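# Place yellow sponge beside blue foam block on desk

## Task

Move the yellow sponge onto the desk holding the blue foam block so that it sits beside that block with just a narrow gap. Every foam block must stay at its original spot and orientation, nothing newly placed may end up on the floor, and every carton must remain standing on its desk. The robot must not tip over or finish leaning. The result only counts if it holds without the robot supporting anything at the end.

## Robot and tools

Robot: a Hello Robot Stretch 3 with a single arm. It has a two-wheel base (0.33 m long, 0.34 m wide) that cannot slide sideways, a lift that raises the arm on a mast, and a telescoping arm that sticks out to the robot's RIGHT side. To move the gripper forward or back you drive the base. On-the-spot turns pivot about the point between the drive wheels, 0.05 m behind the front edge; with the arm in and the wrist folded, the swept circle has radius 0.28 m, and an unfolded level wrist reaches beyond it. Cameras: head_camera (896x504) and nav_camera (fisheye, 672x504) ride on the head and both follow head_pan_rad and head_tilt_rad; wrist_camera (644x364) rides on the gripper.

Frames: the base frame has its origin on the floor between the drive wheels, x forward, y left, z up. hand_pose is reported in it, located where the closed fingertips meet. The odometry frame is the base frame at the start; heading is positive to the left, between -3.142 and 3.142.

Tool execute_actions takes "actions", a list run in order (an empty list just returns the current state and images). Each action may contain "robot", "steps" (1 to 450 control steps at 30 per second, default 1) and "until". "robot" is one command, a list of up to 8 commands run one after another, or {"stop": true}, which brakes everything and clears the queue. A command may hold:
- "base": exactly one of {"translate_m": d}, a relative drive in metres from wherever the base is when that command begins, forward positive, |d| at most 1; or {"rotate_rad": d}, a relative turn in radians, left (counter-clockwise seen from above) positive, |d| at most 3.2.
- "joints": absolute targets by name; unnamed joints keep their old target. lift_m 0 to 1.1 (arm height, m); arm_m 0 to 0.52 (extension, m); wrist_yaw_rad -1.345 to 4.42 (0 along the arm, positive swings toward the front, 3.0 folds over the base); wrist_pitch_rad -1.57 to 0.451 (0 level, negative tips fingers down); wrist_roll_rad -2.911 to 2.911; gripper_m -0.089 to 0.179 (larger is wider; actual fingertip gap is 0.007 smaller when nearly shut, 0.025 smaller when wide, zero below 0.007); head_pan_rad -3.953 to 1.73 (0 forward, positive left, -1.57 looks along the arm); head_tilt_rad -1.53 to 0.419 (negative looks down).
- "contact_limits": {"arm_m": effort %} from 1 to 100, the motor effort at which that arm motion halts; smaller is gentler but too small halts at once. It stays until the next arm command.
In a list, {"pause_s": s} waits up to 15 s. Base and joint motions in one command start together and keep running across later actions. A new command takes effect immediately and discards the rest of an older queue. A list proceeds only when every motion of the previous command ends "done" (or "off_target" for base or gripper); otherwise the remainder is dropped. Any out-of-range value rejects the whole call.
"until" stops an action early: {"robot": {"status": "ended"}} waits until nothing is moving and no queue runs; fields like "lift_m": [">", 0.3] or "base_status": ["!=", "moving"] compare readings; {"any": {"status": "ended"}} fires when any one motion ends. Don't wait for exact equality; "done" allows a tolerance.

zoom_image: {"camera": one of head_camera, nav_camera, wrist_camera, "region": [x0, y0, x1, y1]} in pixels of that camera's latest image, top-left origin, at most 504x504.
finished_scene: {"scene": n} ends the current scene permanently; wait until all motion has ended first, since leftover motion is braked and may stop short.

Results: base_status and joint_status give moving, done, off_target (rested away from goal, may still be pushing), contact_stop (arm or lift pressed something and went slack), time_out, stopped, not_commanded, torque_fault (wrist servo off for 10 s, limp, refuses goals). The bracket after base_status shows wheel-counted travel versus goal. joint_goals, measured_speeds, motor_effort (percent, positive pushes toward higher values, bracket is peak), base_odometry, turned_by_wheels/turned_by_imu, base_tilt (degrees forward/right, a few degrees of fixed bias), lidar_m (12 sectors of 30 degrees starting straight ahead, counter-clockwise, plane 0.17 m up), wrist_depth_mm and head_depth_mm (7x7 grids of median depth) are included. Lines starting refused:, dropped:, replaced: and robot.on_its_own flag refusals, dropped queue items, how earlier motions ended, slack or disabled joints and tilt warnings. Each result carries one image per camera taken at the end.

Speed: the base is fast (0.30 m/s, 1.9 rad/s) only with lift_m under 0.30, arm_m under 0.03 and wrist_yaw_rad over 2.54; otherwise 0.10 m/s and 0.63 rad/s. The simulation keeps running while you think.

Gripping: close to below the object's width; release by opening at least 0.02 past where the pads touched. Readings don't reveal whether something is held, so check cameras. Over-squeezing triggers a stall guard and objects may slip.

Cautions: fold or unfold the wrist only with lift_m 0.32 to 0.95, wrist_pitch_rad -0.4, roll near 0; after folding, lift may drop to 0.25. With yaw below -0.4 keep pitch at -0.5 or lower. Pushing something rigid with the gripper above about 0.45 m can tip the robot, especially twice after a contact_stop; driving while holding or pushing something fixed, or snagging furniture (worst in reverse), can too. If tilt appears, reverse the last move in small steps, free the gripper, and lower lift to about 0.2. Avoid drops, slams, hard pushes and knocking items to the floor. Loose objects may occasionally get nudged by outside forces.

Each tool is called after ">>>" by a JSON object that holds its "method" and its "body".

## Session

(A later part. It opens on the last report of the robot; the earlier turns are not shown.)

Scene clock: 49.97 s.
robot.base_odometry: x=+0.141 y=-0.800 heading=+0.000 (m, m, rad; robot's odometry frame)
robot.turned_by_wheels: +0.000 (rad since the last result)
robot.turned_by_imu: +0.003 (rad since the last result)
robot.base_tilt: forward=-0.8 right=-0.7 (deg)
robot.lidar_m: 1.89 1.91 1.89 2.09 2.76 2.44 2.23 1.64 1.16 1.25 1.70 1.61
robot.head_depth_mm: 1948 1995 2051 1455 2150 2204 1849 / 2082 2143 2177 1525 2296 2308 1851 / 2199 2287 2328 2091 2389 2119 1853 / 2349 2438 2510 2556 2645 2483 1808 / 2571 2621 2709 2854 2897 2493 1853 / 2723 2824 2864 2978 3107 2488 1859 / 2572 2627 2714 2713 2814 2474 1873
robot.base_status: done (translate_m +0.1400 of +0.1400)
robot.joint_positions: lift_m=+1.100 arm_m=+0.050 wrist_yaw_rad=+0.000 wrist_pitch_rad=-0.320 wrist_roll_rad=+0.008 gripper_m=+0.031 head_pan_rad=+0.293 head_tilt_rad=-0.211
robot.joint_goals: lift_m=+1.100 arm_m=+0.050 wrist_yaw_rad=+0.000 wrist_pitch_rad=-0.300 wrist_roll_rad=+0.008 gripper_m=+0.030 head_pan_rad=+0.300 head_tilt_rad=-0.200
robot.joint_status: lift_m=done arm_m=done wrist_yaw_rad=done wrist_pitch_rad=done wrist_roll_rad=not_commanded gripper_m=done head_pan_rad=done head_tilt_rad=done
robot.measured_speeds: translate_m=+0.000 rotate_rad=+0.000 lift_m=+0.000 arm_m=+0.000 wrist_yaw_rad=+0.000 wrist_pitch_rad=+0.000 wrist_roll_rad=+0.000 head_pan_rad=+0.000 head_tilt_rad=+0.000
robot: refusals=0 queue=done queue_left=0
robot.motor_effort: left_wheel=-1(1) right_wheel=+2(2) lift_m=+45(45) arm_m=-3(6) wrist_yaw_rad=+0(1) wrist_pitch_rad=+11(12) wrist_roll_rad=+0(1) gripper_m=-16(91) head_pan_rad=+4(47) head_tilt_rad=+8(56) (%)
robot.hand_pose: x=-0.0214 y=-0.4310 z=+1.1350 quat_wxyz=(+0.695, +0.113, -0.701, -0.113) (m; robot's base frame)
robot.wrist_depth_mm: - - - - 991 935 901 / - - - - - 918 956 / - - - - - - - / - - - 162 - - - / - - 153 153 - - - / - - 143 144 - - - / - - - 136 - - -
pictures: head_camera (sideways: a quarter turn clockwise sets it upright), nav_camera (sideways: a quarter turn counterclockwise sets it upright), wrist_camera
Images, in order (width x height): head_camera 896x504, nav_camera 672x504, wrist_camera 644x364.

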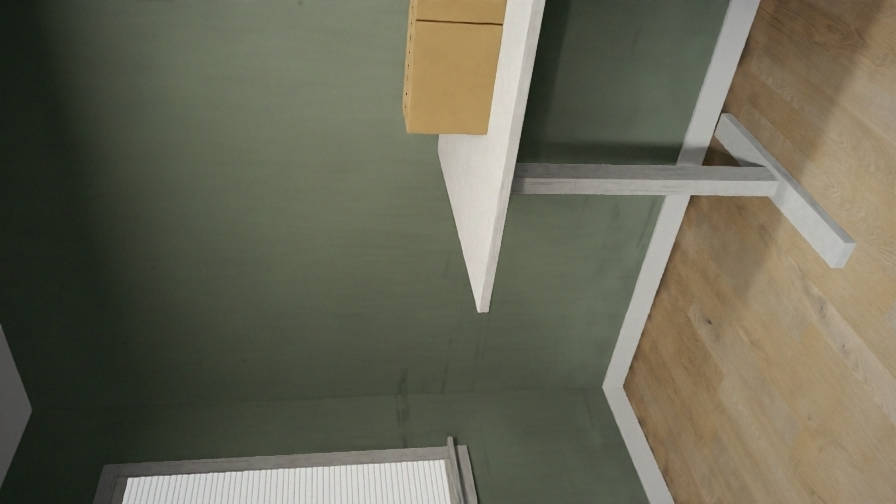

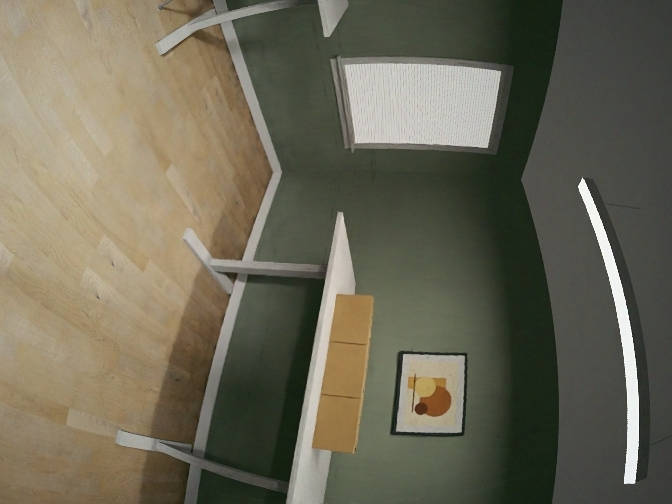

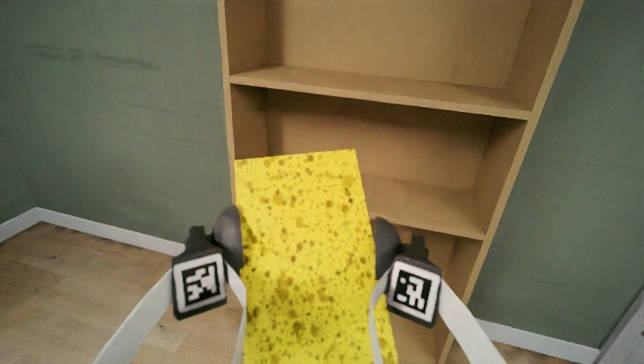

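>>> {"method": "execute_actions", "body": {"actions": [{"robot":{"joints":{"head_pan_rad":-3.9,"head_tilt_rad":-0.1}},"steps":150,"until":{"robot":{"status":"ended"}}}]}}

>>> {"method": "execute_actions", "body": {"actions": [{"robot":{"joints":{"head_pan_rad":-0.5,"head_tilt_rad":-0.1}},"steps":150,"until":{"robot":{"status":"ended"}}}]}}

Scene clock: 52.73 s.
robot.base_odometry: x=+0.141 y=-0.800 heading=+0.000 (m, m, rad; robot's odometry frame)
robot.turned_by_wheels: +0.000 (rad since the last result)
robot.turned_by_imu: +0.001 (rad since the last result)
robot.base_tilt: forward=-0.9 right=-0.8 (deg)
robot.lidar_m: 1.90 1.91 1.88 2.08 2.76 2.44 2.23 1.64 1.16 1.26 1.70 1.61
robot.head_depth_mm: - - - - - - - / - - - - - - - / - - - - - - - / - - - - - - 2004 / - - - - - - 2073 / - - - - - - 1980 / - - - - - - 1954
robot.base_status: done (translate_m +0.1400 of +0.1400)
robot.joint_positions: lift_m=+1.100 arm_m=+0.050 wrist_yaw_rad=+0.000 wrist_pitch_rad=-0.320 wrist_roll_rad=+0.008 gripper_m=+0.031 head_pan_rad=-3.893 head_tilt_rad=-0.112
robot.joint_goals: lift_m=+1.100 arm_m=+0.050 wrist_yaw_rad=+0.000 wrist_pitch_rad=-0.300 wrist_roll_rad=+0.008 gripper_m=+0.030 head_pan_rad=-3.900 head_tilt_rad=-0.100
robot.joint_status: lift_m=done arm_m=done wrist_yaw_rad=done wrist_pitch_rad=done wrist_roll_rad=not_commanded gripper_m=done head_pan_rad=done head_tilt_rad=done
robot.measured_speeds: translate_m=+0.000 rotate_rad=+0.000 lift_m=+0.000 arm_m=+0.000 wrist_yaw_rad=+0.000 wrist_pitch_rad=+0.000 wrist_roll_rad=+0.000 head_pan_rad=+0.000 head_tilt_rad=+0.000
robot: refusals=0 queue=done queue_left=0
robot.motor_effort: left_wheel=-1(1) right_wheel=+2(2) lift_m=+45(45) arm_m=-3(4) wrist_yaw_rad=+1(0) wrist_pitch_rad=+11(11) wrist_roll_rad=+0(0) gripper_m=-16(16) head_pan_rad=-3(45) head_tilt_rad=+9(25) (%)
robot.hand_pose: x=-0.0214 y=-0.4310 z=+1.1350 quat_wxyz=(+0.695, +0.113, -0.701, -0.113) (m; robot's base frame)
robot.wrist_depth_mm: - - - - - 931 894 / - - - - - 919 952 / - - - - - - - / - - - 163 - - - / - - 152 153 - - - / - - 143 143 - - - / - - - 136 - - -
pictures: head_camera (sideways: a quarter turn clockwise sets it upright), nav_camera (sideways: a quarter turn counterclockwise sets it upright), wrist_camera
Images, in order (width x height): head_camera 896x504, nav_camera 672x504, wrist_camera 644x364.

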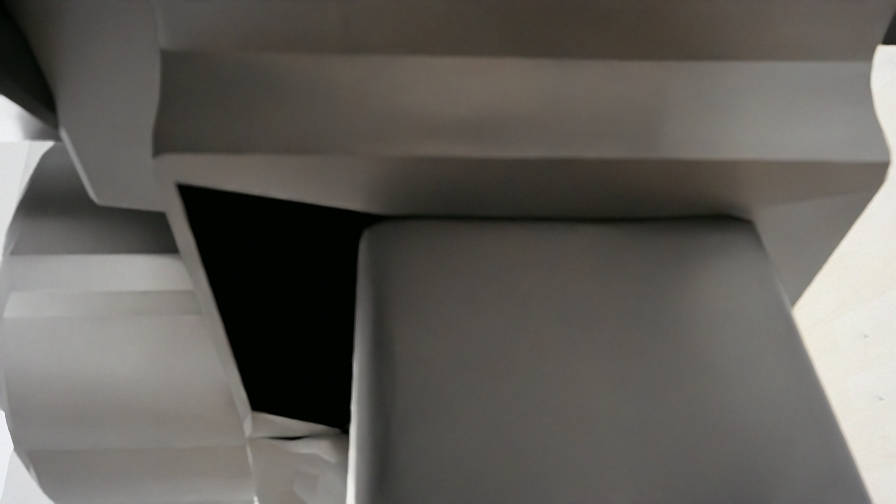

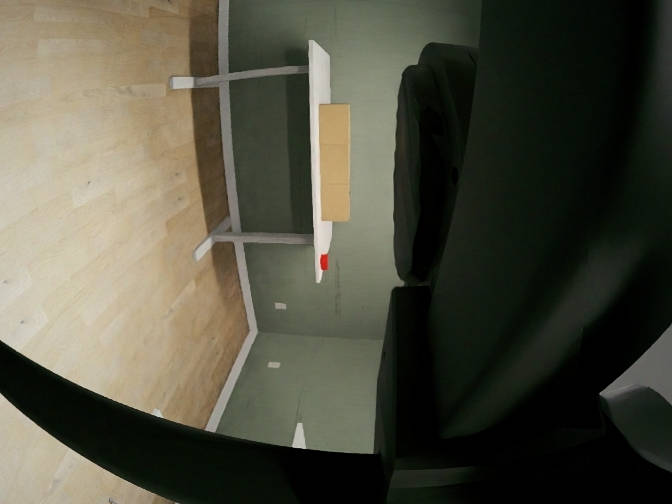

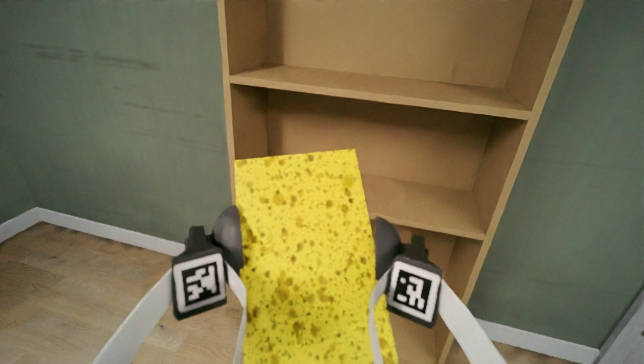

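Scene clock: 54.77 s.
robot.base_odometry: x=+0.141 y=-0.800 heading=+0.000 (m, m, rad; robot's odometry frame)
robot.turned_by_wheels: +0.000 (rad since the last result)
robot.turned_by_imu: +0.000 (rad since the last result)
robot.base_tilt: forward=-0.9 right=-0.8 (deg)
robot.lidar_m: 1.89 1.91 1.89 2.08 2.75 2.44 2.23 1.64 1.16 1.25 1.70 1.61
robot.head_depth_mm: 2058 2116 2122 2143 2194 2231 2141 / 2041 2051 2091 2143 2146 2207 2142 / 2004 2029 2051 2093 2111 2153 2132 / 1960 1999 2028 2058 1589 2093 2059 / 1956 1980 1994 2024 1614 2094 2084 / 1914 1930 1982 1983 1363 2056 2041 / 1906 1908 1931 1943 1352 2020 2065
robot.base_status: done (translate_m +0.1400 of +0.1400)
robot.joint_positions: lift_m=+1.100 arm_m=+0.050 wrist_yaw_rad=+0.000 wrist_pitch_rad=-0.320 wrist_roll_rad=+0.008 gripper_m=+0.031 head_pan_rad=-0.507 head_tilt_rad=-0.112
robot.joint_goals: lift_m=+1.100 arm_m=+0.050 wrist_yaw_rad=+0.000 wrist_pitch_rad=-0.300 wrist_roll_rad=+0.008 gripper_m=+0.030 head_pan_rad=-0.500 head_tilt_rad=-0.100
robot.joint_status: lift_m=done arm_m=done wrist_yaw_rad=done wrist_pitch_rad=done wrist_roll_rad=not_commanded gripper_m=done head_pan_rad=done head_tilt_rad=done
robot.measured_speeds: translate_m=+0.000 rotate_rad=+0.000 lift_m=+0.000 arm_m=+0.000 wrist_yaw_rad=+0.000 wrist_pitch_rad=+0.000 wrist_roll_rad=+0.000 head_pan_rad=+0.000 head_tilt_rad=+0.000
robot: refusals=0 queue=done queue_left=0
robot.motor_effort: left_wheel=-1(1) right_wheel=+2(2) lift_m=+45(44) arm_m=-3(4) wrist_yaw_rad=+0(0) wrist_pitch_rad=+11(11) wrist_roll_rad=+1(0) gripper_m=-16(16) head_pan_rad=+4(45) head_tilt_rad=+9(9) (%)
robot.hand_pose: x=-0.0214 y=-0.4310 z=+1.1350 quat_wxyz=(+0.695, +0.113, -0.701, -0.113) (m; robot's base frame)
robot.wrist_depth_mm: - - - - 1000 946 904 / - - - - - 912 966 / - - - - - - - / - - - 163 - - - / - - 153 153 - - - / - - 143 144 - - - / - - - 136 - - -
pictures: head_camera (sideways: a quarter turn clockwise sets it upright), nav_camera (sideways: a quarter turn counterclockwise sets it upright), wrist_camera
Images, in order (width x height): head_camera 896x504, nav_camera 672x504, wrist_camera 644x364.

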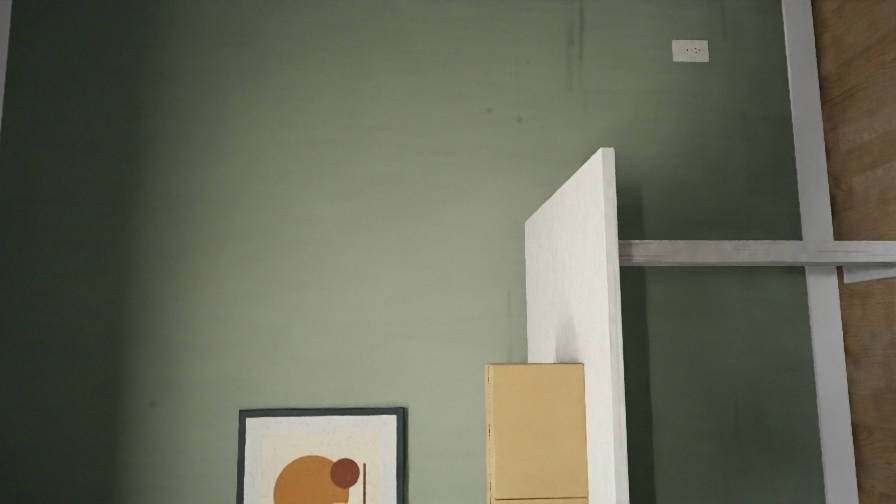

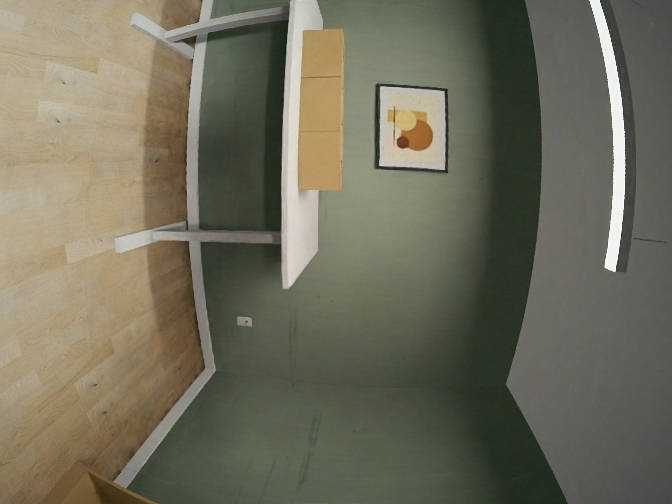

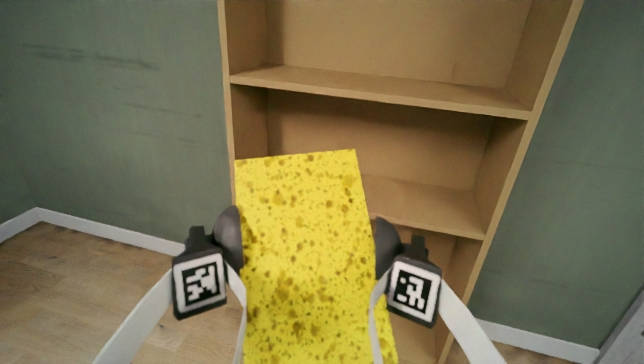

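>>> {"method": "execute_actions", "body": {"actions": [{"robot":[{"base":{"rotate_rad":1.57},"joints":{"head_pan_rad":0.5,"head_tilt_rad":-0.2,"wrist_pitch_rad":-0.15}},{"base":{"translate_m":0.6}}],"steps":450,"until":{"robot":{"status":"ended"}}}]}}

Scene clock: 66.37 s.
robot.base_odometry: x=+0.141 y=-0.200 heading=+1.570 (m, m, rad; robot's odometry frame)
robot.turned_by_wheels: +1.570 (rad since the last result)
robot.turned_by_imu: +1.590 (rad since the last result)
robot.base_tilt: forward=-0.8 right=-0.7 (deg)
robot.lidar_m: 1.04 2.07 2.09 2.21 2.28 1.72 1.84 2.36 1.94 1.83 2.01 1.16
robot.head_depth_mm: 1817 1863 1900 1936 1262 2010 1560 / 1963 2019 2056 2114 2125 2217 1877 / 2177 2224 2274 2343 2396 2421 1903 / 2410 2439 2539 2608 2695 2579 1890 / 2662 2721 2853 2921 3010 2568 1885 / 2594 2732 2810 2860 2966 2546 1916 / 2480 2518 2582 2682 2688 2572 1889
robot.base_status: done (translate_m +0.6000 of +0.6000)
robot.joint_positions: lift_m=+1.100 arm_m=+0.050 wrist_yaw_rad=+0.000 wrist_pitch_rad=-0.172 wrist_roll_rad=+0.008 gripper_m=+0.031 head_pan_rad=+0.493 head_tilt_rad=-0.198
robot.joint_goals: lift_m=+1.100 arm_m=+0.050 wrist_yaw_rad=+0.000 wrist_pitch_rad=-0.150 wrist_roll_rad=+0.008 gripper_m=+0.030 head_pan_rad=+0.500 head_tilt_rad=-0.200
robot.joint_status: lift_m=done arm_m=done wrist_yaw_rad=done wrist_pitch_rad=done wrist_roll_rad=not_commanded gripper_m=done head_pan_rad=done head_tilt_rad=done
robot.measured_speeds: translate_m=+0.000 rotate_rad=+0.000 lift_m=+0.000 arm_m=+0.000 wrist_yaw_rad=+0.000 wrist_pitch_rad=+0.000 wrist_roll_rad=+0.000 head_pan_rad=+0.000 head_tilt_rad=+0.000
robot: refusals=0 queue=done queue_left=0
robot.motor_effort: left_wheel=-1(4) right_wheel=+2(6) lift_m=+45(45) arm_m=-4(4) wrist_yaw_rad=+0(0) wrist_pitch_rad=+12(12) wrist_roll_rad=+1(1) gripper_m=-16(16) head_pan_rad=+3(46) head_tilt_rad=-2(15) (%)
robot.hand_pose: x=-0.0214 y=-0.4436 z=+1.1708 quat_wxyz=(+0.702, +0.061, -0.707, -0.061) (m; robot's base frame)
robot.wrist_depth_mm: - - - - - - - / - - - - - - - / - - - - - - - / - - - 164 - - - / - - 152 152 - - - / - - 143 144 - - - / - - - 136 - - -
pictures: head_camera (sideways: a quarter turn clockwise sets it upright), nav_camera (sideways: a quarter turn counterclockwise sets it upright), wrist_camera
Images, in order (width x height): head_camera 896x504, nav_camera 672x504, wrist_camera 644x364.

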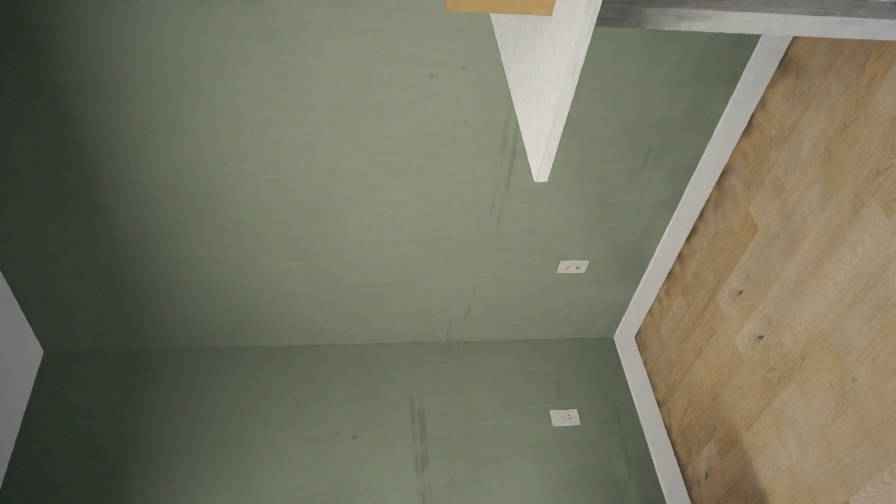

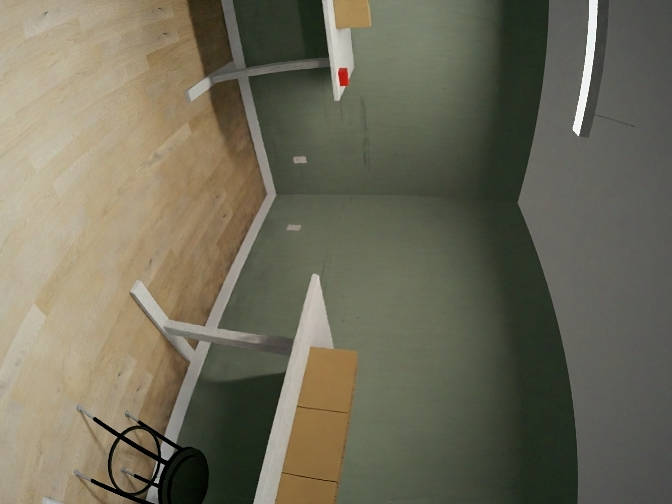

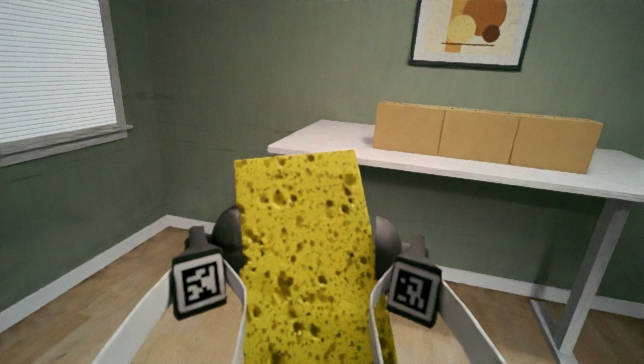

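>>> {"method": "execute_actions", "body": {"actions": [{"robot":[{"base":{"rotate_rad":-1.57}},{"base":{"translate_m":0.65}},{"base":{"rotate_rad":1.57}},{"base":{"translate_m":-0.5},"joints":{"arm_m":0.35,"wrist_pitch_rad":-0.7,"head_pan_rad":-1.57,"head_tilt_rad":-0.4}}],"steps":450,"until":{"robot":{"status":"ended"}}},{"steps":300,"until":{"robot":{"status":"ended"}}}]}}

Scene clock: 88.50 s.
robot.base_odometry: x=+0.791 y=-0.700 heading=+1.570 (m, m, rad; robot's odometry frame)
robot.turned_by_wheels: +0.000 (rad since the last result)
robot.turned_by_imu: +0.006 (rad since the last result)
robot.base_tilt: forward=-0.9 right=-0.8 (deg)
robot.lidar_m: 1.52 2.18 2.91 2.86 1.64 1.41 1.73 1.15 1.13 1.50 1.24 2.05
robot.head_depth_mm: 1221 1287 794 812 748 1689 1521 / 1261 - - 833 791 1736 1527 / 1318 1395 - 633 1680 1780 1514 / 1368 1456 969 891 1778 1848 1526 / 1420 1494 973 934 1842 1912 1532 / 1463 1563 1643 1027 1365 1497 1487 / 1515 1617 1752 1026 2037 1918 1534
robot.base_status: done (translate_m -0.5000 of -0.5000)
robot.joint_positions: lift_m=+1.100 arm_m=+0.350 wrist_yaw_rad=+0.000 wrist_pitch_rad=-0.711 wrist_roll_rad=+0.008 gripper_m=+0.031 head_pan_rad=-1.563 head_tilt_rad=-0.395
robot.joint_goals: lift_m=+1.100 arm_m=+0.350 wrist_yaw_rad=+0.000 wrist_pitch_rad=-0.700 wrist_roll_rad=+0.008 gripper_m=+0.030 head_pan_rad=-1.570 head_tilt_rad=-0.400
robot.joint_status: lift_m=done arm_m=done wrist_yaw_rad=done wrist_pitch_rad=done wrist_roll_rad=not_commanded gripper_m=done head_pan_rad=done head_tilt_rad=done
robot.measured_speeds: translate_m=+0.000 rotate_rad=+0.000 lift_m=+0.000 arm_m=+0.000 wrist_yaw_rad=+0.000 wrist_pitch_rad=+0.000 wrist_roll_rad=+0.000 head_pan_rad=+0.000 head_tilt_rad=+0.000
robot: refusals=0 queue=done queue_left=0
robot.motor_effort: left_wheel=-1(4) right_wheel=+2(5) lift_m=+45(45) arm_m=+2(2) wrist_yaw_rad=+1(0) wrist_pitch_rad=+6(12) wrist_roll_rad=+0(1) gripper_m=-16(16) head_pan_rad=-4(46) head_tilt_rad=-3(25) (%)
robot.hand_pose: x=-0.0215 y=-0.6731 z=+1.0530 quat_wxyz=(+0.660, +0.245, -0.665, -0.247) (m; robot's base frame)
robot.wrist_depth_mm: 483 336 305 278 256 236 221 / 402 389 351 316 288 264 243 / 347 355 366 359 329 299 271 / 312 311 302 162 335 334 305 / - 297 153 153 299 302 310 / - - 143 144 257 268 274 / - - - 135 - 247 247
pictures: head_camera (sideways: a quarter turn clockwise sets it upright), nav_camera (sideways: a quarter turn counterclockwise sets it upright), wrist_camera
Images, in order (width x height): head_camera 896x504, nav_camera 672x504, wrist_camera 644x364.

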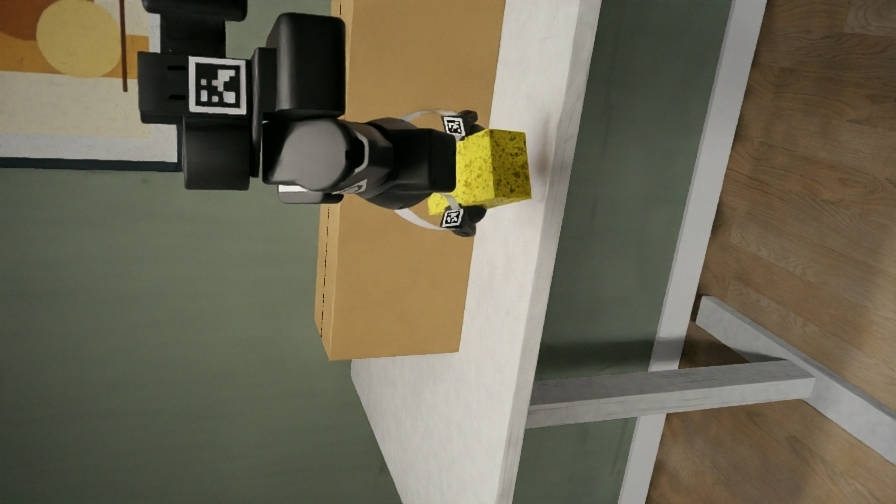

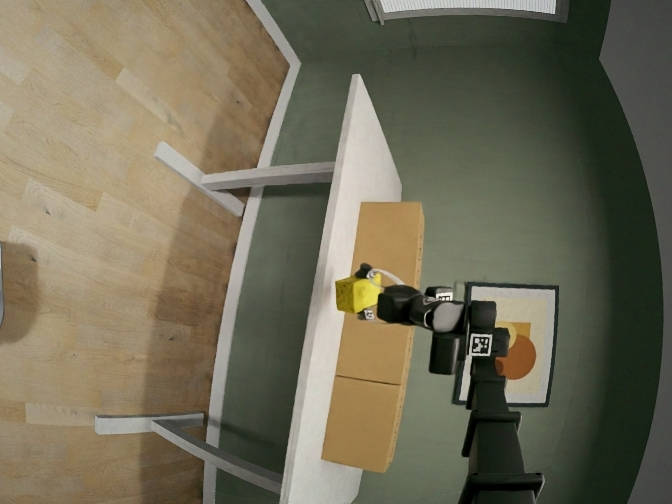

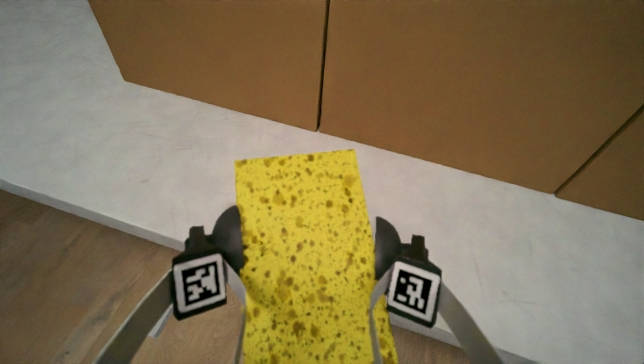

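>>> {"method": "execute_actions", "body": {"actions": [{"robot":[{"joints":{"arm_m":0.05,"wrist_pitch_rad":-0.1}},{"base":{"rotate_rad":-0.25}},{"base":{"translate_m":0.7},"joints":{"head_pan_rad":-2.0,"head_tilt_rad":-0.3,"wrist_yaw_rad":-0.4}}],"steps":450,"until":{"robot":{"status":"ended"}}},{"steps":200,"until":{"robot":{"status":"ended"}}}]}}

Scene clock: 102.67 s.
robot.base_odometry: x=+0.965 y=-0.022 heading=+1.320 (m, m, rad; robot's odometry frame)
robot.turned_by_wheels: -0.250 (rad since the last result)
robot.turned_by_imu: -0.246 (rad since the last result)
robot.base_tilt: forward=-0.8 right=-0.8 (deg)
robot.lidar_m: 0.90 0.88 1.00 3.26 3.30 2.26 2.11 1.59 1.56 1.06 1.59 1.39
robot.head_depth_mm: 1548 - - - 969 1986 1659 / 1480 1529 - 982 912 - 1612 / 1436 1482 - 943 - - 1601 / 1388 - - - - - 1611 / 1357 - - - - - 1606 / 1323 1370 - - - - 1595 / 1281 1330 - - - - 1531
robot.base_status: done (translate_m +0.7000 of +0.7000)
robot.joint_positions: lift_m=+1.100 arm_m=+0.050 wrist_yaw_rad=-0.398 wrist_pitch_rad=-0.122 wrist_roll_rad=+0.008 gripper_m=+0.031 head_pan_rad=-1.993 head_tilt_rad=-0.310
robot.joint_goals: lift_m=+1.100 arm_m=+0.050 wrist_yaw_rad=-0.400 wrist_pitch_rad=-0.100 wrist_roll_rad=+0.008 gripper_m=+0.030 head_pan_rad=-2.000 head_tilt_rad=-0.300
robot.joint_status: lift_m=done arm_m=done wrist_yaw_rad=done wrist_pitch_rad=done wrist_roll_rad=not_commanded gripper_m=done head_pan_rad=done head_tilt_rad=done
robot.measured_speeds: translate_m=+0.000 rotate_rad=+0.000 lift_m=+0.000 arm_m=+0.000 wrist_yaw_rad=+0.000 wrist_pitch_rad=+0.000 wrist_roll_rad=+0.000 head_pan_rad=+0.000 head_tilt_rad=+0.000
robot: refusals=0 queue=done queue_left=0
robot.motor_effort: left_wheel=+2(6) right_wheel=-1(5) lift_m=+44(44) arm_m=-4(4) wrist_yaw_rad=-2(1) wrist_pitch_rad=+12(12) wrist_roll_rad=+0(1) gripper_m=-16(16) head_pan_rad=-3(31) head_tilt_rad=+7(23) (%)
robot.hand_pose: x=-0.1189 y=-0.4271 z=+1.1834 quat_wxyz=(+0.681, -0.098, -0.703, -0.182) (m; robot's base frame)
robot.wrist_depth_mm: 950 - - - - - - / 974 - - - - - - / - - - - - - - / - - 867 163 766 866 - / - 682 152 153 757 798 905 / 555 516 143 144 631 - - / 416 826 - 136 - - -
pictures: head_camera (sideways: a quarter turn clockwise sets it upright), nav_camera (sideways: a quarter turn counterclockwise sets it upright), wrist_camera
Images, in order (width x height): head_camera 896x504, nav_camera 672x504, wrist_camera 644x364.

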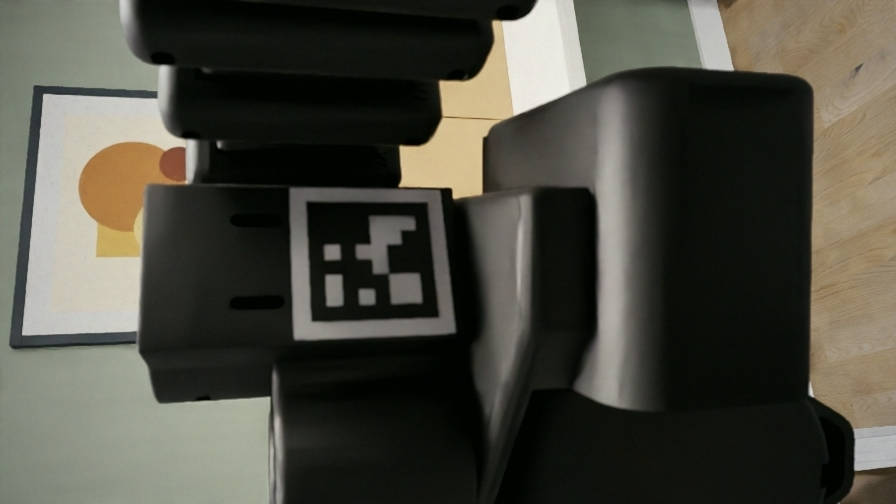

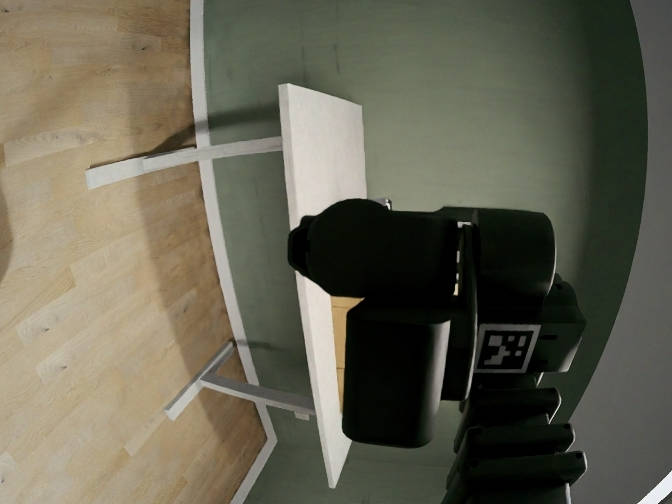

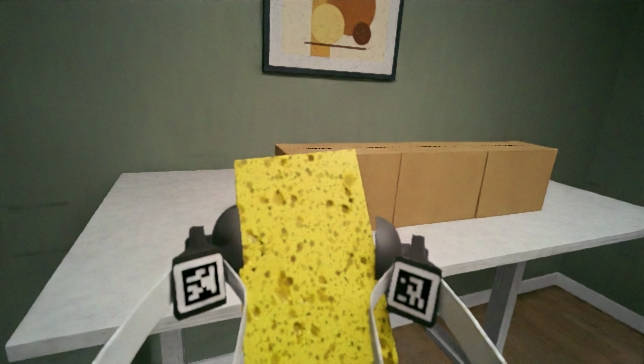

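>>> {"method": "execute_actions", "body": {"actions": [{"robot":{"base":{"translate_m":0.3},"joints":{"arm_m":0.5,"wrist_yaw_rad":-1.0,"wrist_pitch_rad":-0.5,"head_pan_rad":-1.4}},"steps":450,"until":{"robot":{"status":"ended"}}}]}}

Scene clock: 107.67 s.
robot.base_odometry: x=+1.039 y=+0.269 heading=+1.320 (m, m, rad; robot's odometry frame)
robot.turned_by_wheels: +0.000 (rad since the last result)
robot.turned_by_imu: +0.002 (rad since the last result)
robot.base_tilt: forward=-0.8 right=-0.7 (deg)
robot.lidar_m: 0.63 0.61 0.64 3.24 3.44 2.53 2.41 1.84 1.10 1.53 1.44 1.08
robot.head_depth_mm: 1292 1340 - 1488 1549 1621 1649 / 1321 1374 1436 1502 1590 1670 1651 / 1352 1407 1471 1547 1619 1705 1649 / 1389 1442 1526 1609 1680 1797 1657 / 1418 1482 1572 1635 1728 1851 1666 / 1463 1538 1604 1708 1787 1902 1655 / 1501 1582 1653 1750 1826 1900 1667
robot.base_status: done (translate_m +0.3000 of +0.3000)
robot.joint_positions: lift_m=+1.100 arm_m=+0.500 wrist_yaw_rad=-0.999 wrist_pitch_rad=-0.513 wrist_roll_rad=+0.008 gripper_m=+0.031 head_pan_rad=-1.407 head_tilt_rad=-0.310
robot.joint_goals: lift_m=+1.100 arm_m=+0.500 wrist_yaw_rad=-1.000 wrist_pitch_rad=-0.500 wrist_roll_rad=+0.008 gripper_m=+0.030 head_pan_rad=-1.400 head_tilt_rad=-0.300
robot.joint_status: lift_m=done arm_m=done wrist_yaw_rad=done wrist_pitch_rad=done wrist_roll_rad=not_commanded gripper_m=done head_pan_rad=done head_tilt_rad=done
robot.measured_speeds: translate_m=+0.000 rotate_rad=+0.000 lift_m=+0.000 arm_m=+0.000 wrist_yaw_rad=+0.000 wrist_pitch_rad=+0.000 wrist_roll_rad=+0.000 head_pan_rad=+0.000 head_tilt_rad=+0.000
robot: refusals=0 queue=done queue_left=0
robot.motor_effort: left_wheel=+2(6) right_wheel=-2(3) lift_m=+45(45) arm_m=+3(3) wrist_yaw_rad=-1(3) wrist_pitch_rad=+7(12) wrist_roll_rad=+1(0) gripper_m=-16(17) head_pan_rad=+4(38) head_tilt_rad=+7(7) (%)
robot.hand_pose: x=-0.1992 y=-0.7589 z=+1.0916 quat_wxyz=(+0.512, -0.172, -0.688, -0.485) (m; robot's base frame)
robot.wrist_depth_mm: 665 805 939 854 482 - - / 627 655 684 564 582 845 - / 485 505 518 535 544 658 - / 414 408 389 163 446 - - / 802 345 152 153 385 - - / 881 - 143 144 309 - - / 946 - 267 136 - - -
pictures: head_camera (sideways: a quarter turn clockwise sets it upright), nav_camera (sideways: a quarter turn counterclockwise sets it upright), wrist_camera
Images, in order (width x height): head_camera 896x504, nav_camera 672x504, wrist_camera 644x364.

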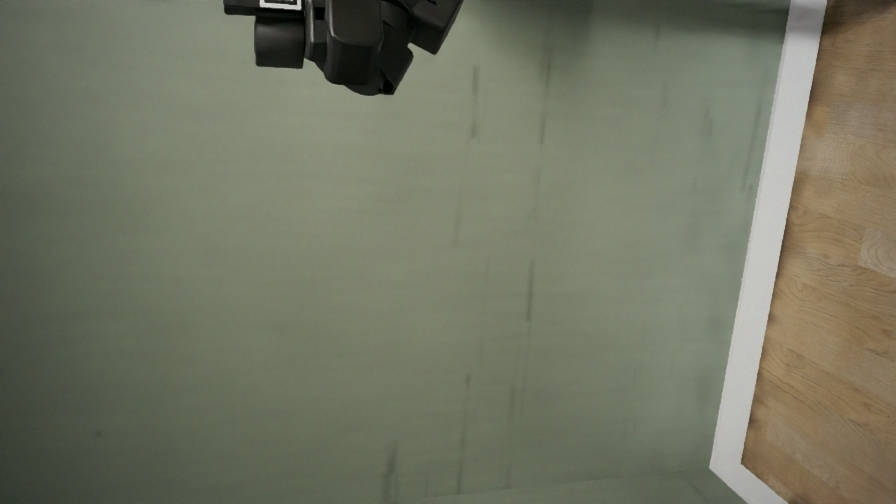

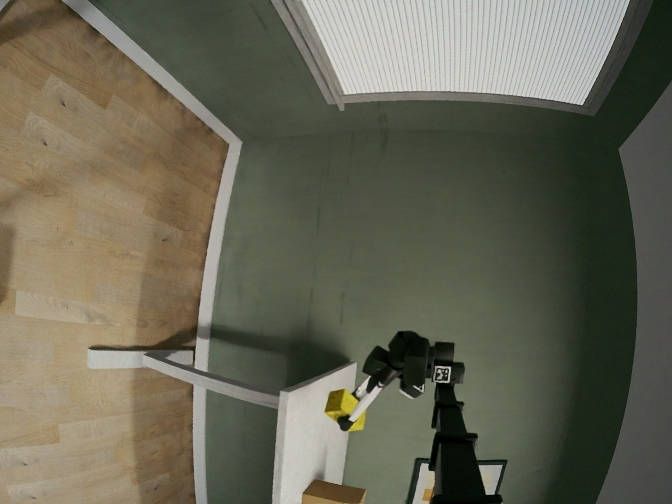

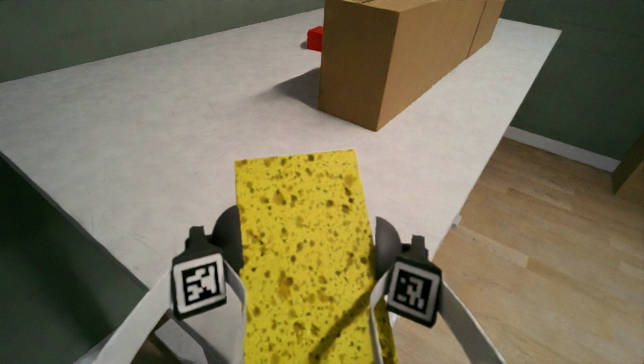

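>>> {"method": "execute_actions", "body": {"actions": [{"robot":[{"joints":{"arm_m":0.02,"wrist_yaw_rad":0.0,"wrist_pitch_rad":-0.2}},{"joints":{"wrist_yaw_rad":1.5}},{"base":{"translate_m":0.2}},{"base":{"rotate_rad":-1.57},"joints":{"head_pan_rad":-1.0,"head_tilt_rad":-0.5}}],"steps":450,"until":{"robot":{"status":"ended"}}}]}}

Scene clock: 121.87 s.
robot.base_odometry: x=+1.089 y=+0.462 heading=-0.250 (m, m, rad; robot's odometry frame)
robot.turned_by_wheels: -1.570 (rad since the last result)
robot.turned_by_imu: -1.030 (rad since the last result)
robot.base_tilt: forward=-0.9 right=-0.7 (deg)
robot.lidar_m: 1.22 0.94 0.46 0.47 0.72 2.76 3.16 2.65 2.55 1.98 1.20 1.59
robot.head_depth_mm: 1594 1717 - - - - 1342 / 1533 1665 - 1982 - 1596 1396 / 1497 1623 1242 1878 - 1597 1370 / 1452 1547 1252 945 1920 1563 1403 / 1397 1507 1381 1722 - 1649 1404 / 1366 1458 1558 1646 - 1659 1410 / 1326 1407 1509 - - 1669 1405
robot.base_status: done (rotate_rad -1.5696 of -1.5700)
robot.joint_positions: lift_m=+1.100 arm_m=+0.020 wrist_yaw_rad=+1.500 wrist_pitch_rad=-0.220 wrist_roll_rad=+0.008 gripper_m=+0.031 head_pan_rad=-1.006 head_tilt_rad=-0.495
robot.joint_goals: lift_m=+1.100 arm_m=+0.020 wrist_yaw_rad=+1.500 wrist_pitch_rad=-0.200 wrist_roll_rad=+0.008 gripper_m=+0.030 head_pan_rad=-1.000 head_tilt_rad=-0.500
robot.joint_status: lift_m=done arm_m=done wrist_yaw_rad=done wrist_pitch_rad=done wrist_roll_rad=not_commanded gripper_m=done head_pan_rad=done head_tilt_rad=done
robot.measured_speeds: translate_m=+0.000 rotate_rad=+0.000 lift_m=+0.000 arm_m=+0.000 wrist_yaw_rad=+0.000 wrist_pitch_rad=+0.000 wrist_roll_rad=+0.000 head_pan_rad=+0.000 head_tilt_rad=+0.000
robot: refusals=0 queue=done queue_left=0
robot.motor_effort: left_wheel=+10(28) right_wheel=-4(14) lift_m=+43(45) arm_m=-2(4) wrist_yaw_rad=-1(3) wrist_pitch_rad=+11(12) wrist_roll_rad=+0(0) gripper_m=-16(17) head_pan_rad=+3(31) head_tilt_rad=-3(27) (%)
robot.hand_pose: x=+0.2229 y=-0.1826 z=+1.1592 quat_wxyz=(+0.566, +0.538, -0.463, +0.420) (m; robot's base frame)
robot.wrist_depth_mm: 818 - - - - - - / 848 - - - - - - / 888 - - - - - - / 891 - - 163 - - 944 / 947 - 152 153 - - 682 / 968 - 143 144 - - 960 / - - - 136 - - -
pictures: head_camera (sideways: a quarter turn clockwise sets it upright), nav_camera (sideways: a quarter turn counterclockwise sets it upright), wrist_camera
Images, in order (width x height): head_camera 896x504, nav_camera 672x504, wrist_camera 644x364.

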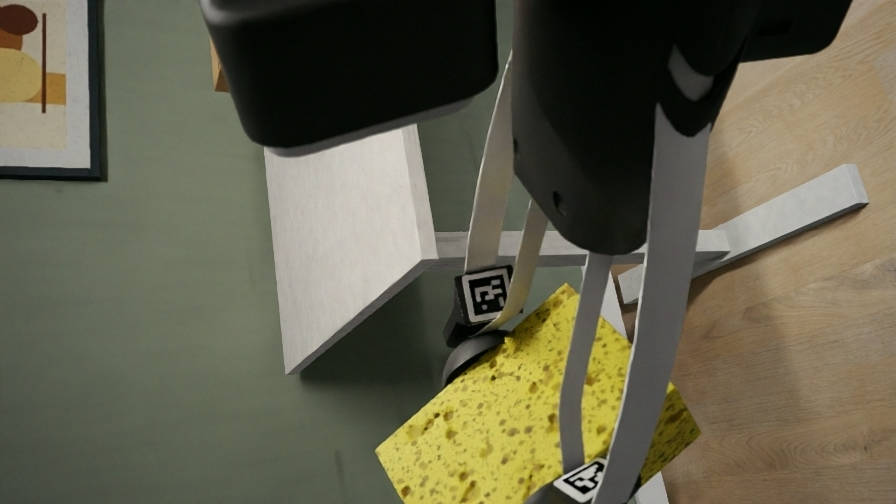

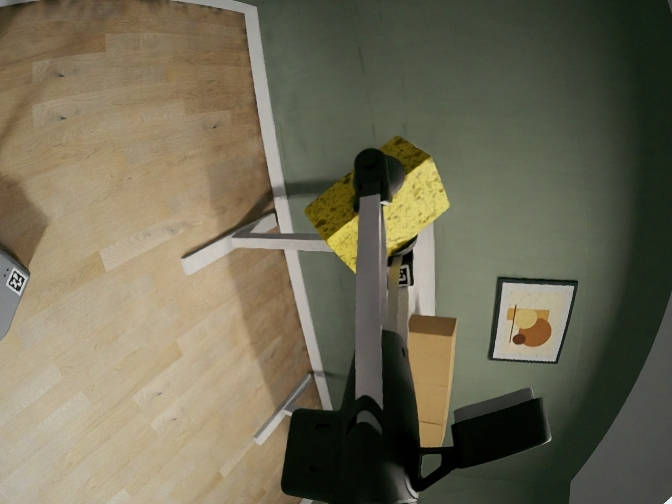

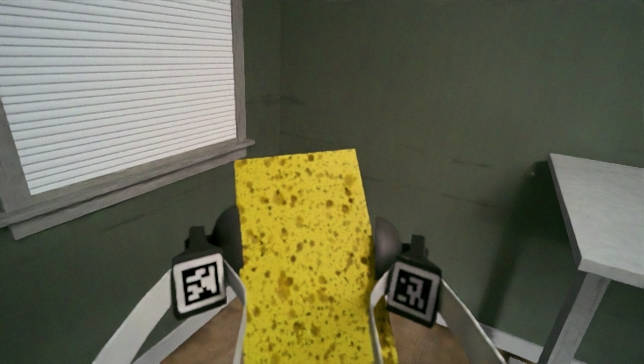

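>>> {"method": "execute_actions", "body": {"actions": [{"robot":[{"base":{"translate_m":-0.15}},{"base":{"rotate_rad":-0.54},"joints":{"head_pan_rad":-0.3,"head_tilt_rad":-0.4}}],"steps":450,"until":{"robot":{"status":"ended"}}}]}}

Scene clock: 127.37 s.
robot.base_odometry: x=+0.943 y=+0.499 heading=-0.790 (m, m, rad; robot's odometry frame)
robot.turned_by_wheels: -0.540 (rad since the last result)
robot.turned_by_imu: -0.545 (rad since the last result)
robot.base_tilt: forward=-0.8 right=-0.8 (deg)
robot.lidar_m: 1.72 1.35 1.02 0.52 1.06 0.64 2.62 3.04 2.54 2.47 1.99 1.29
robot.head_depth_mm: 1568 1692 1175 1164 - 1800 1490 / 1558 1648 1707 1204 2052 1854 1489 / 1525 1627 1669 1122 1950 1736 1514 / 1506 1592 1657 1791 1947 1859 1508 / 1485 1570 1670 1777 1907 1881 1507 / 1459 1531 1626 1741 1874 1875 1506 / 1432 1516 1599 1719 1846 1884 1519
robot.base_status: done (rotate_rad -0.5399 of -0.5400)
robot.joint_positions: lift_m=+1.100 arm_m=+0.020 wrist_yaw_rad=+1.500 wrist_pitch_rad=-0.220 wrist_roll_rad=+0.008 gripper_m=+0.031 head_pan_rad=-0.307 head_tilt_rad=-0.409
robot.joint_goals: lift_m=+1.100 arm_m=+0.020 wrist_yaw_rad=+1.500 wrist_pitch_rad=-0.200 wrist_roll_rad=+0.008 gripper_m=+0.030 head_pan_rad=-0.300 head_tilt_rad=-0.400
robot.joint_status: lift_m=done arm_m=done wrist_yaw_rad=done wrist_pitch_rad=done wrist_roll_rad=not_commanded gripper_m=done head_pan_rad=done head_tilt_rad=done
robot.measured_speeds: translate_m=+0.000 rotate_rad=+0.000 lift_m=+0.000 arm_m=+0.000 wrist_yaw_rad=+0.000 wrist_pitch_rad=+0.000 wrist_roll_rad=+0.000 head_pan_rad=+0.000 head_tilt_rad=+0.000
robot: refusals=0 queue=done queue_left=0
robot.motor_effort: left_wheel=+3(10) right_wheel=-2(8) lift_m=+43(43) arm_m=-3(2) wrist_yaw_rad=+1(1) wrist_pitch_rad=+11(11) wrist_roll_rad=+0(0) gripper_m=-16(16) head_pan_rad=+4(39) head_tilt_rad=+6(21) (%)
robot.hand_pose: x=+0.2229 y=-0.1826 z=+1.1592 quat_wxyz=(+0.566, +0.538, -0.463, +0.420) (m; robot's base frame)
robot.wrist_depth_mm: - - - - - - - / - - - - - - - / - - - - - - - / - - - 162 - - - / - - 152 153 - - - / - - 143 144 - - - / - - - 136 - - -
pictures: head_camera (sideways: a quarter turn clockwise sets it upright), nav_camera (sideways: a quarter turn counterclockwise sets it upright), wrist_camera
Images, in order (width x height): head_camera 896x504, nav_camera 672x504, wrist_camera 644x364.

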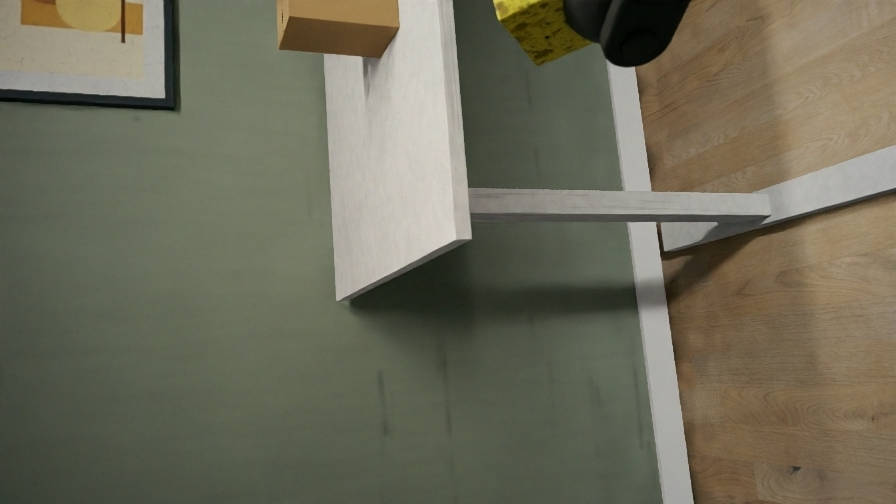

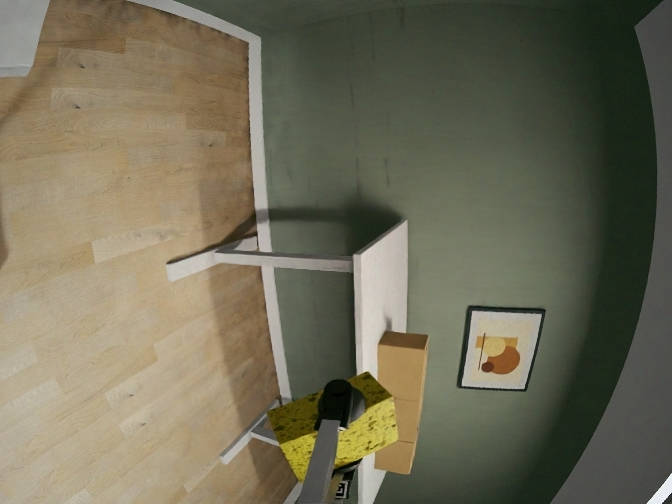

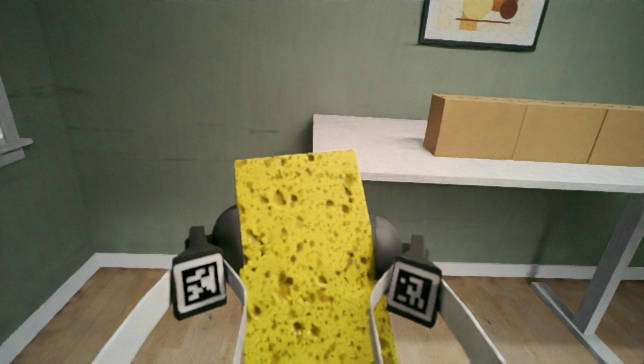

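>>> {"method": "execute_actions", "body": {"actions": [{"robot":{"base":{"translate_m":1.0},"joints":{"head_pan_rad":-1.3,"head_tilt_rad":-0.35,"wrist_yaw_rad":1.9}},"steps":450,"until":{"robot":{"status":"ended"}}}]}}

Scene clock: 139.33 s.
robot.base_odometry: x=+1.647 y=-0.211 heading=-0.790 (m, m, rad; robot's odometry frame)
robot.turned_by_wheels: +0.000 (rad since the last result)
robot.turned_by_imu: +0.007 (rad since the last result)
robot.base_tilt: forward=-0.9 right=-0.8 (deg)
robot.lidar_m: 0.73 0.77 0.97 0.94 1.00 1.10 1.58 3.78 2.64 1.63 0.45 0.74
robot.head_depth_mm: 2378 2512 1192 652 659 581 - / 2468 2641 2741 634 656 - - / 2052 2190 2243 972 688 - - / 1618 1701 1769 1331 - - - / 1330 1379 1426 - - - - / 1100 1145 1202 - - - - / 953 993 1048 1039 - 566 -
robot.base_status: done (translate_m +1.0000 of +1.0000)
robot.joint_positions: lift_m=+1.100 arm_m=+0.020 wrist_yaw_rad=+1.898 wrist_pitch_rad=-0.220 wrist_roll_rad=+0.008 gripper_m=+0.031 head_pan_rad=-1.293 head_tilt_rad=-0.360
robot.joint_goals: lift_m=+1.100 arm_m=+0.020 wrist_yaw_rad=+1.900 wrist_pitch_rad=-0.200 wrist_roll_rad=+0.008 gripper_m=+0.030 head_pan_rad=-1.300 head_tilt_rad=-0.350
robot.joint_status: lift_m=done arm_m=done wrist_yaw_rad=done wrist_pitch_rad=done wrist_roll_rad=not_commanded gripper_m=done head_pan_rad=done head_tilt_rad=done
robot.measured_speeds: translate_m=+0.000 rotate_rad=+0.000 lift_m=+0.000 arm_m=+0.000 wrist_yaw_rad=+0.000 wrist_pitch_rad=+0.000 wrist_roll_rad=+0.000 head_pan_rad=+0.000 head_tilt_rad=+0.000
robot: refusals=0 queue=done queue_left=0
robot.motor_effort: left_wheel=+2(6) right_wheel=-2(2) lift_m=+42(43) arm_m=-3(2) wrist_yaw_rad=+2(0) wrist_pitch_rad=+11(11) wrist_roll_rad=+1(0) gripper_m=-16(16) head_pan_rad=-4(44) head_tilt_rad=+7(15) (%)
robot.hand_pose: x=+0.2105 y=-0.0867 z=+1.1592 quat_wxyz=(+0.471, +0.618, -0.348, +0.524) (m; robot's base frame)
robot.wrist_depth_mm: 870 772 708 630 567 527 490 / 938 837 735 663 596 545 505 / 966 905 793 692 633 578 528 / - 980 841 163 675 602 552 / - - 152 153 695 629 573 / - - 143 144 701 535 488 / - - - 136 785 424 398
pictures: head_camera (sideways: a quarter turn clockwise sets it upright), nav_camera (sideways: a quarter turn counterclockwise sets it upright), wrist_camera
Images, in order (width x height): head_camera 896x504, nav_camera 672x504, wrist_camera 644x364.

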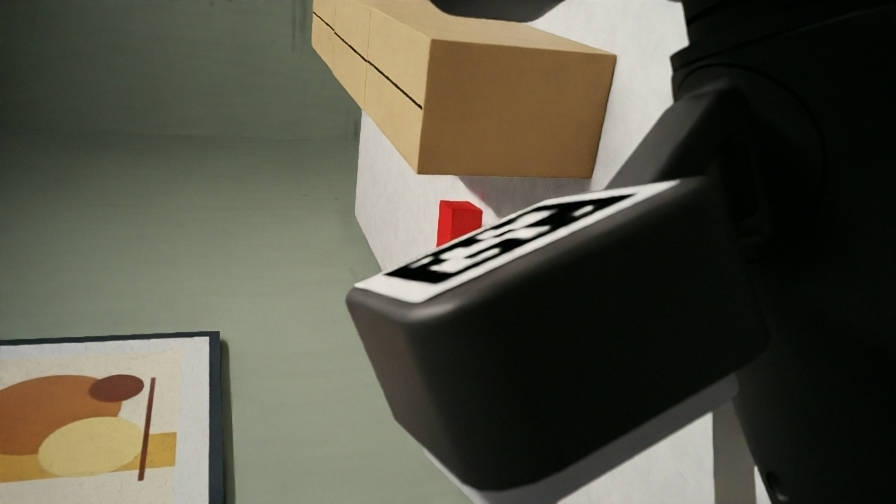

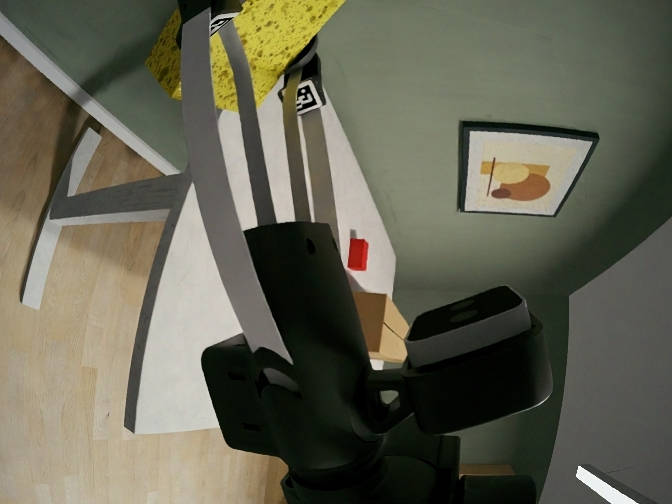

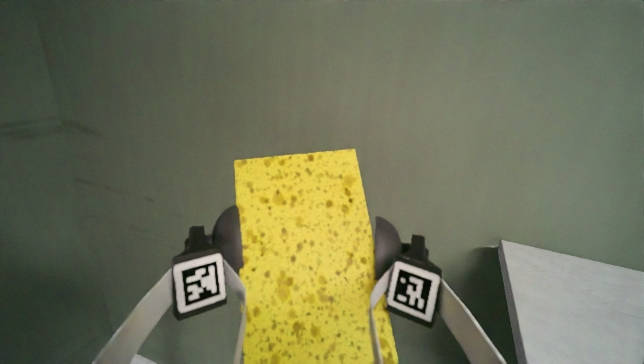

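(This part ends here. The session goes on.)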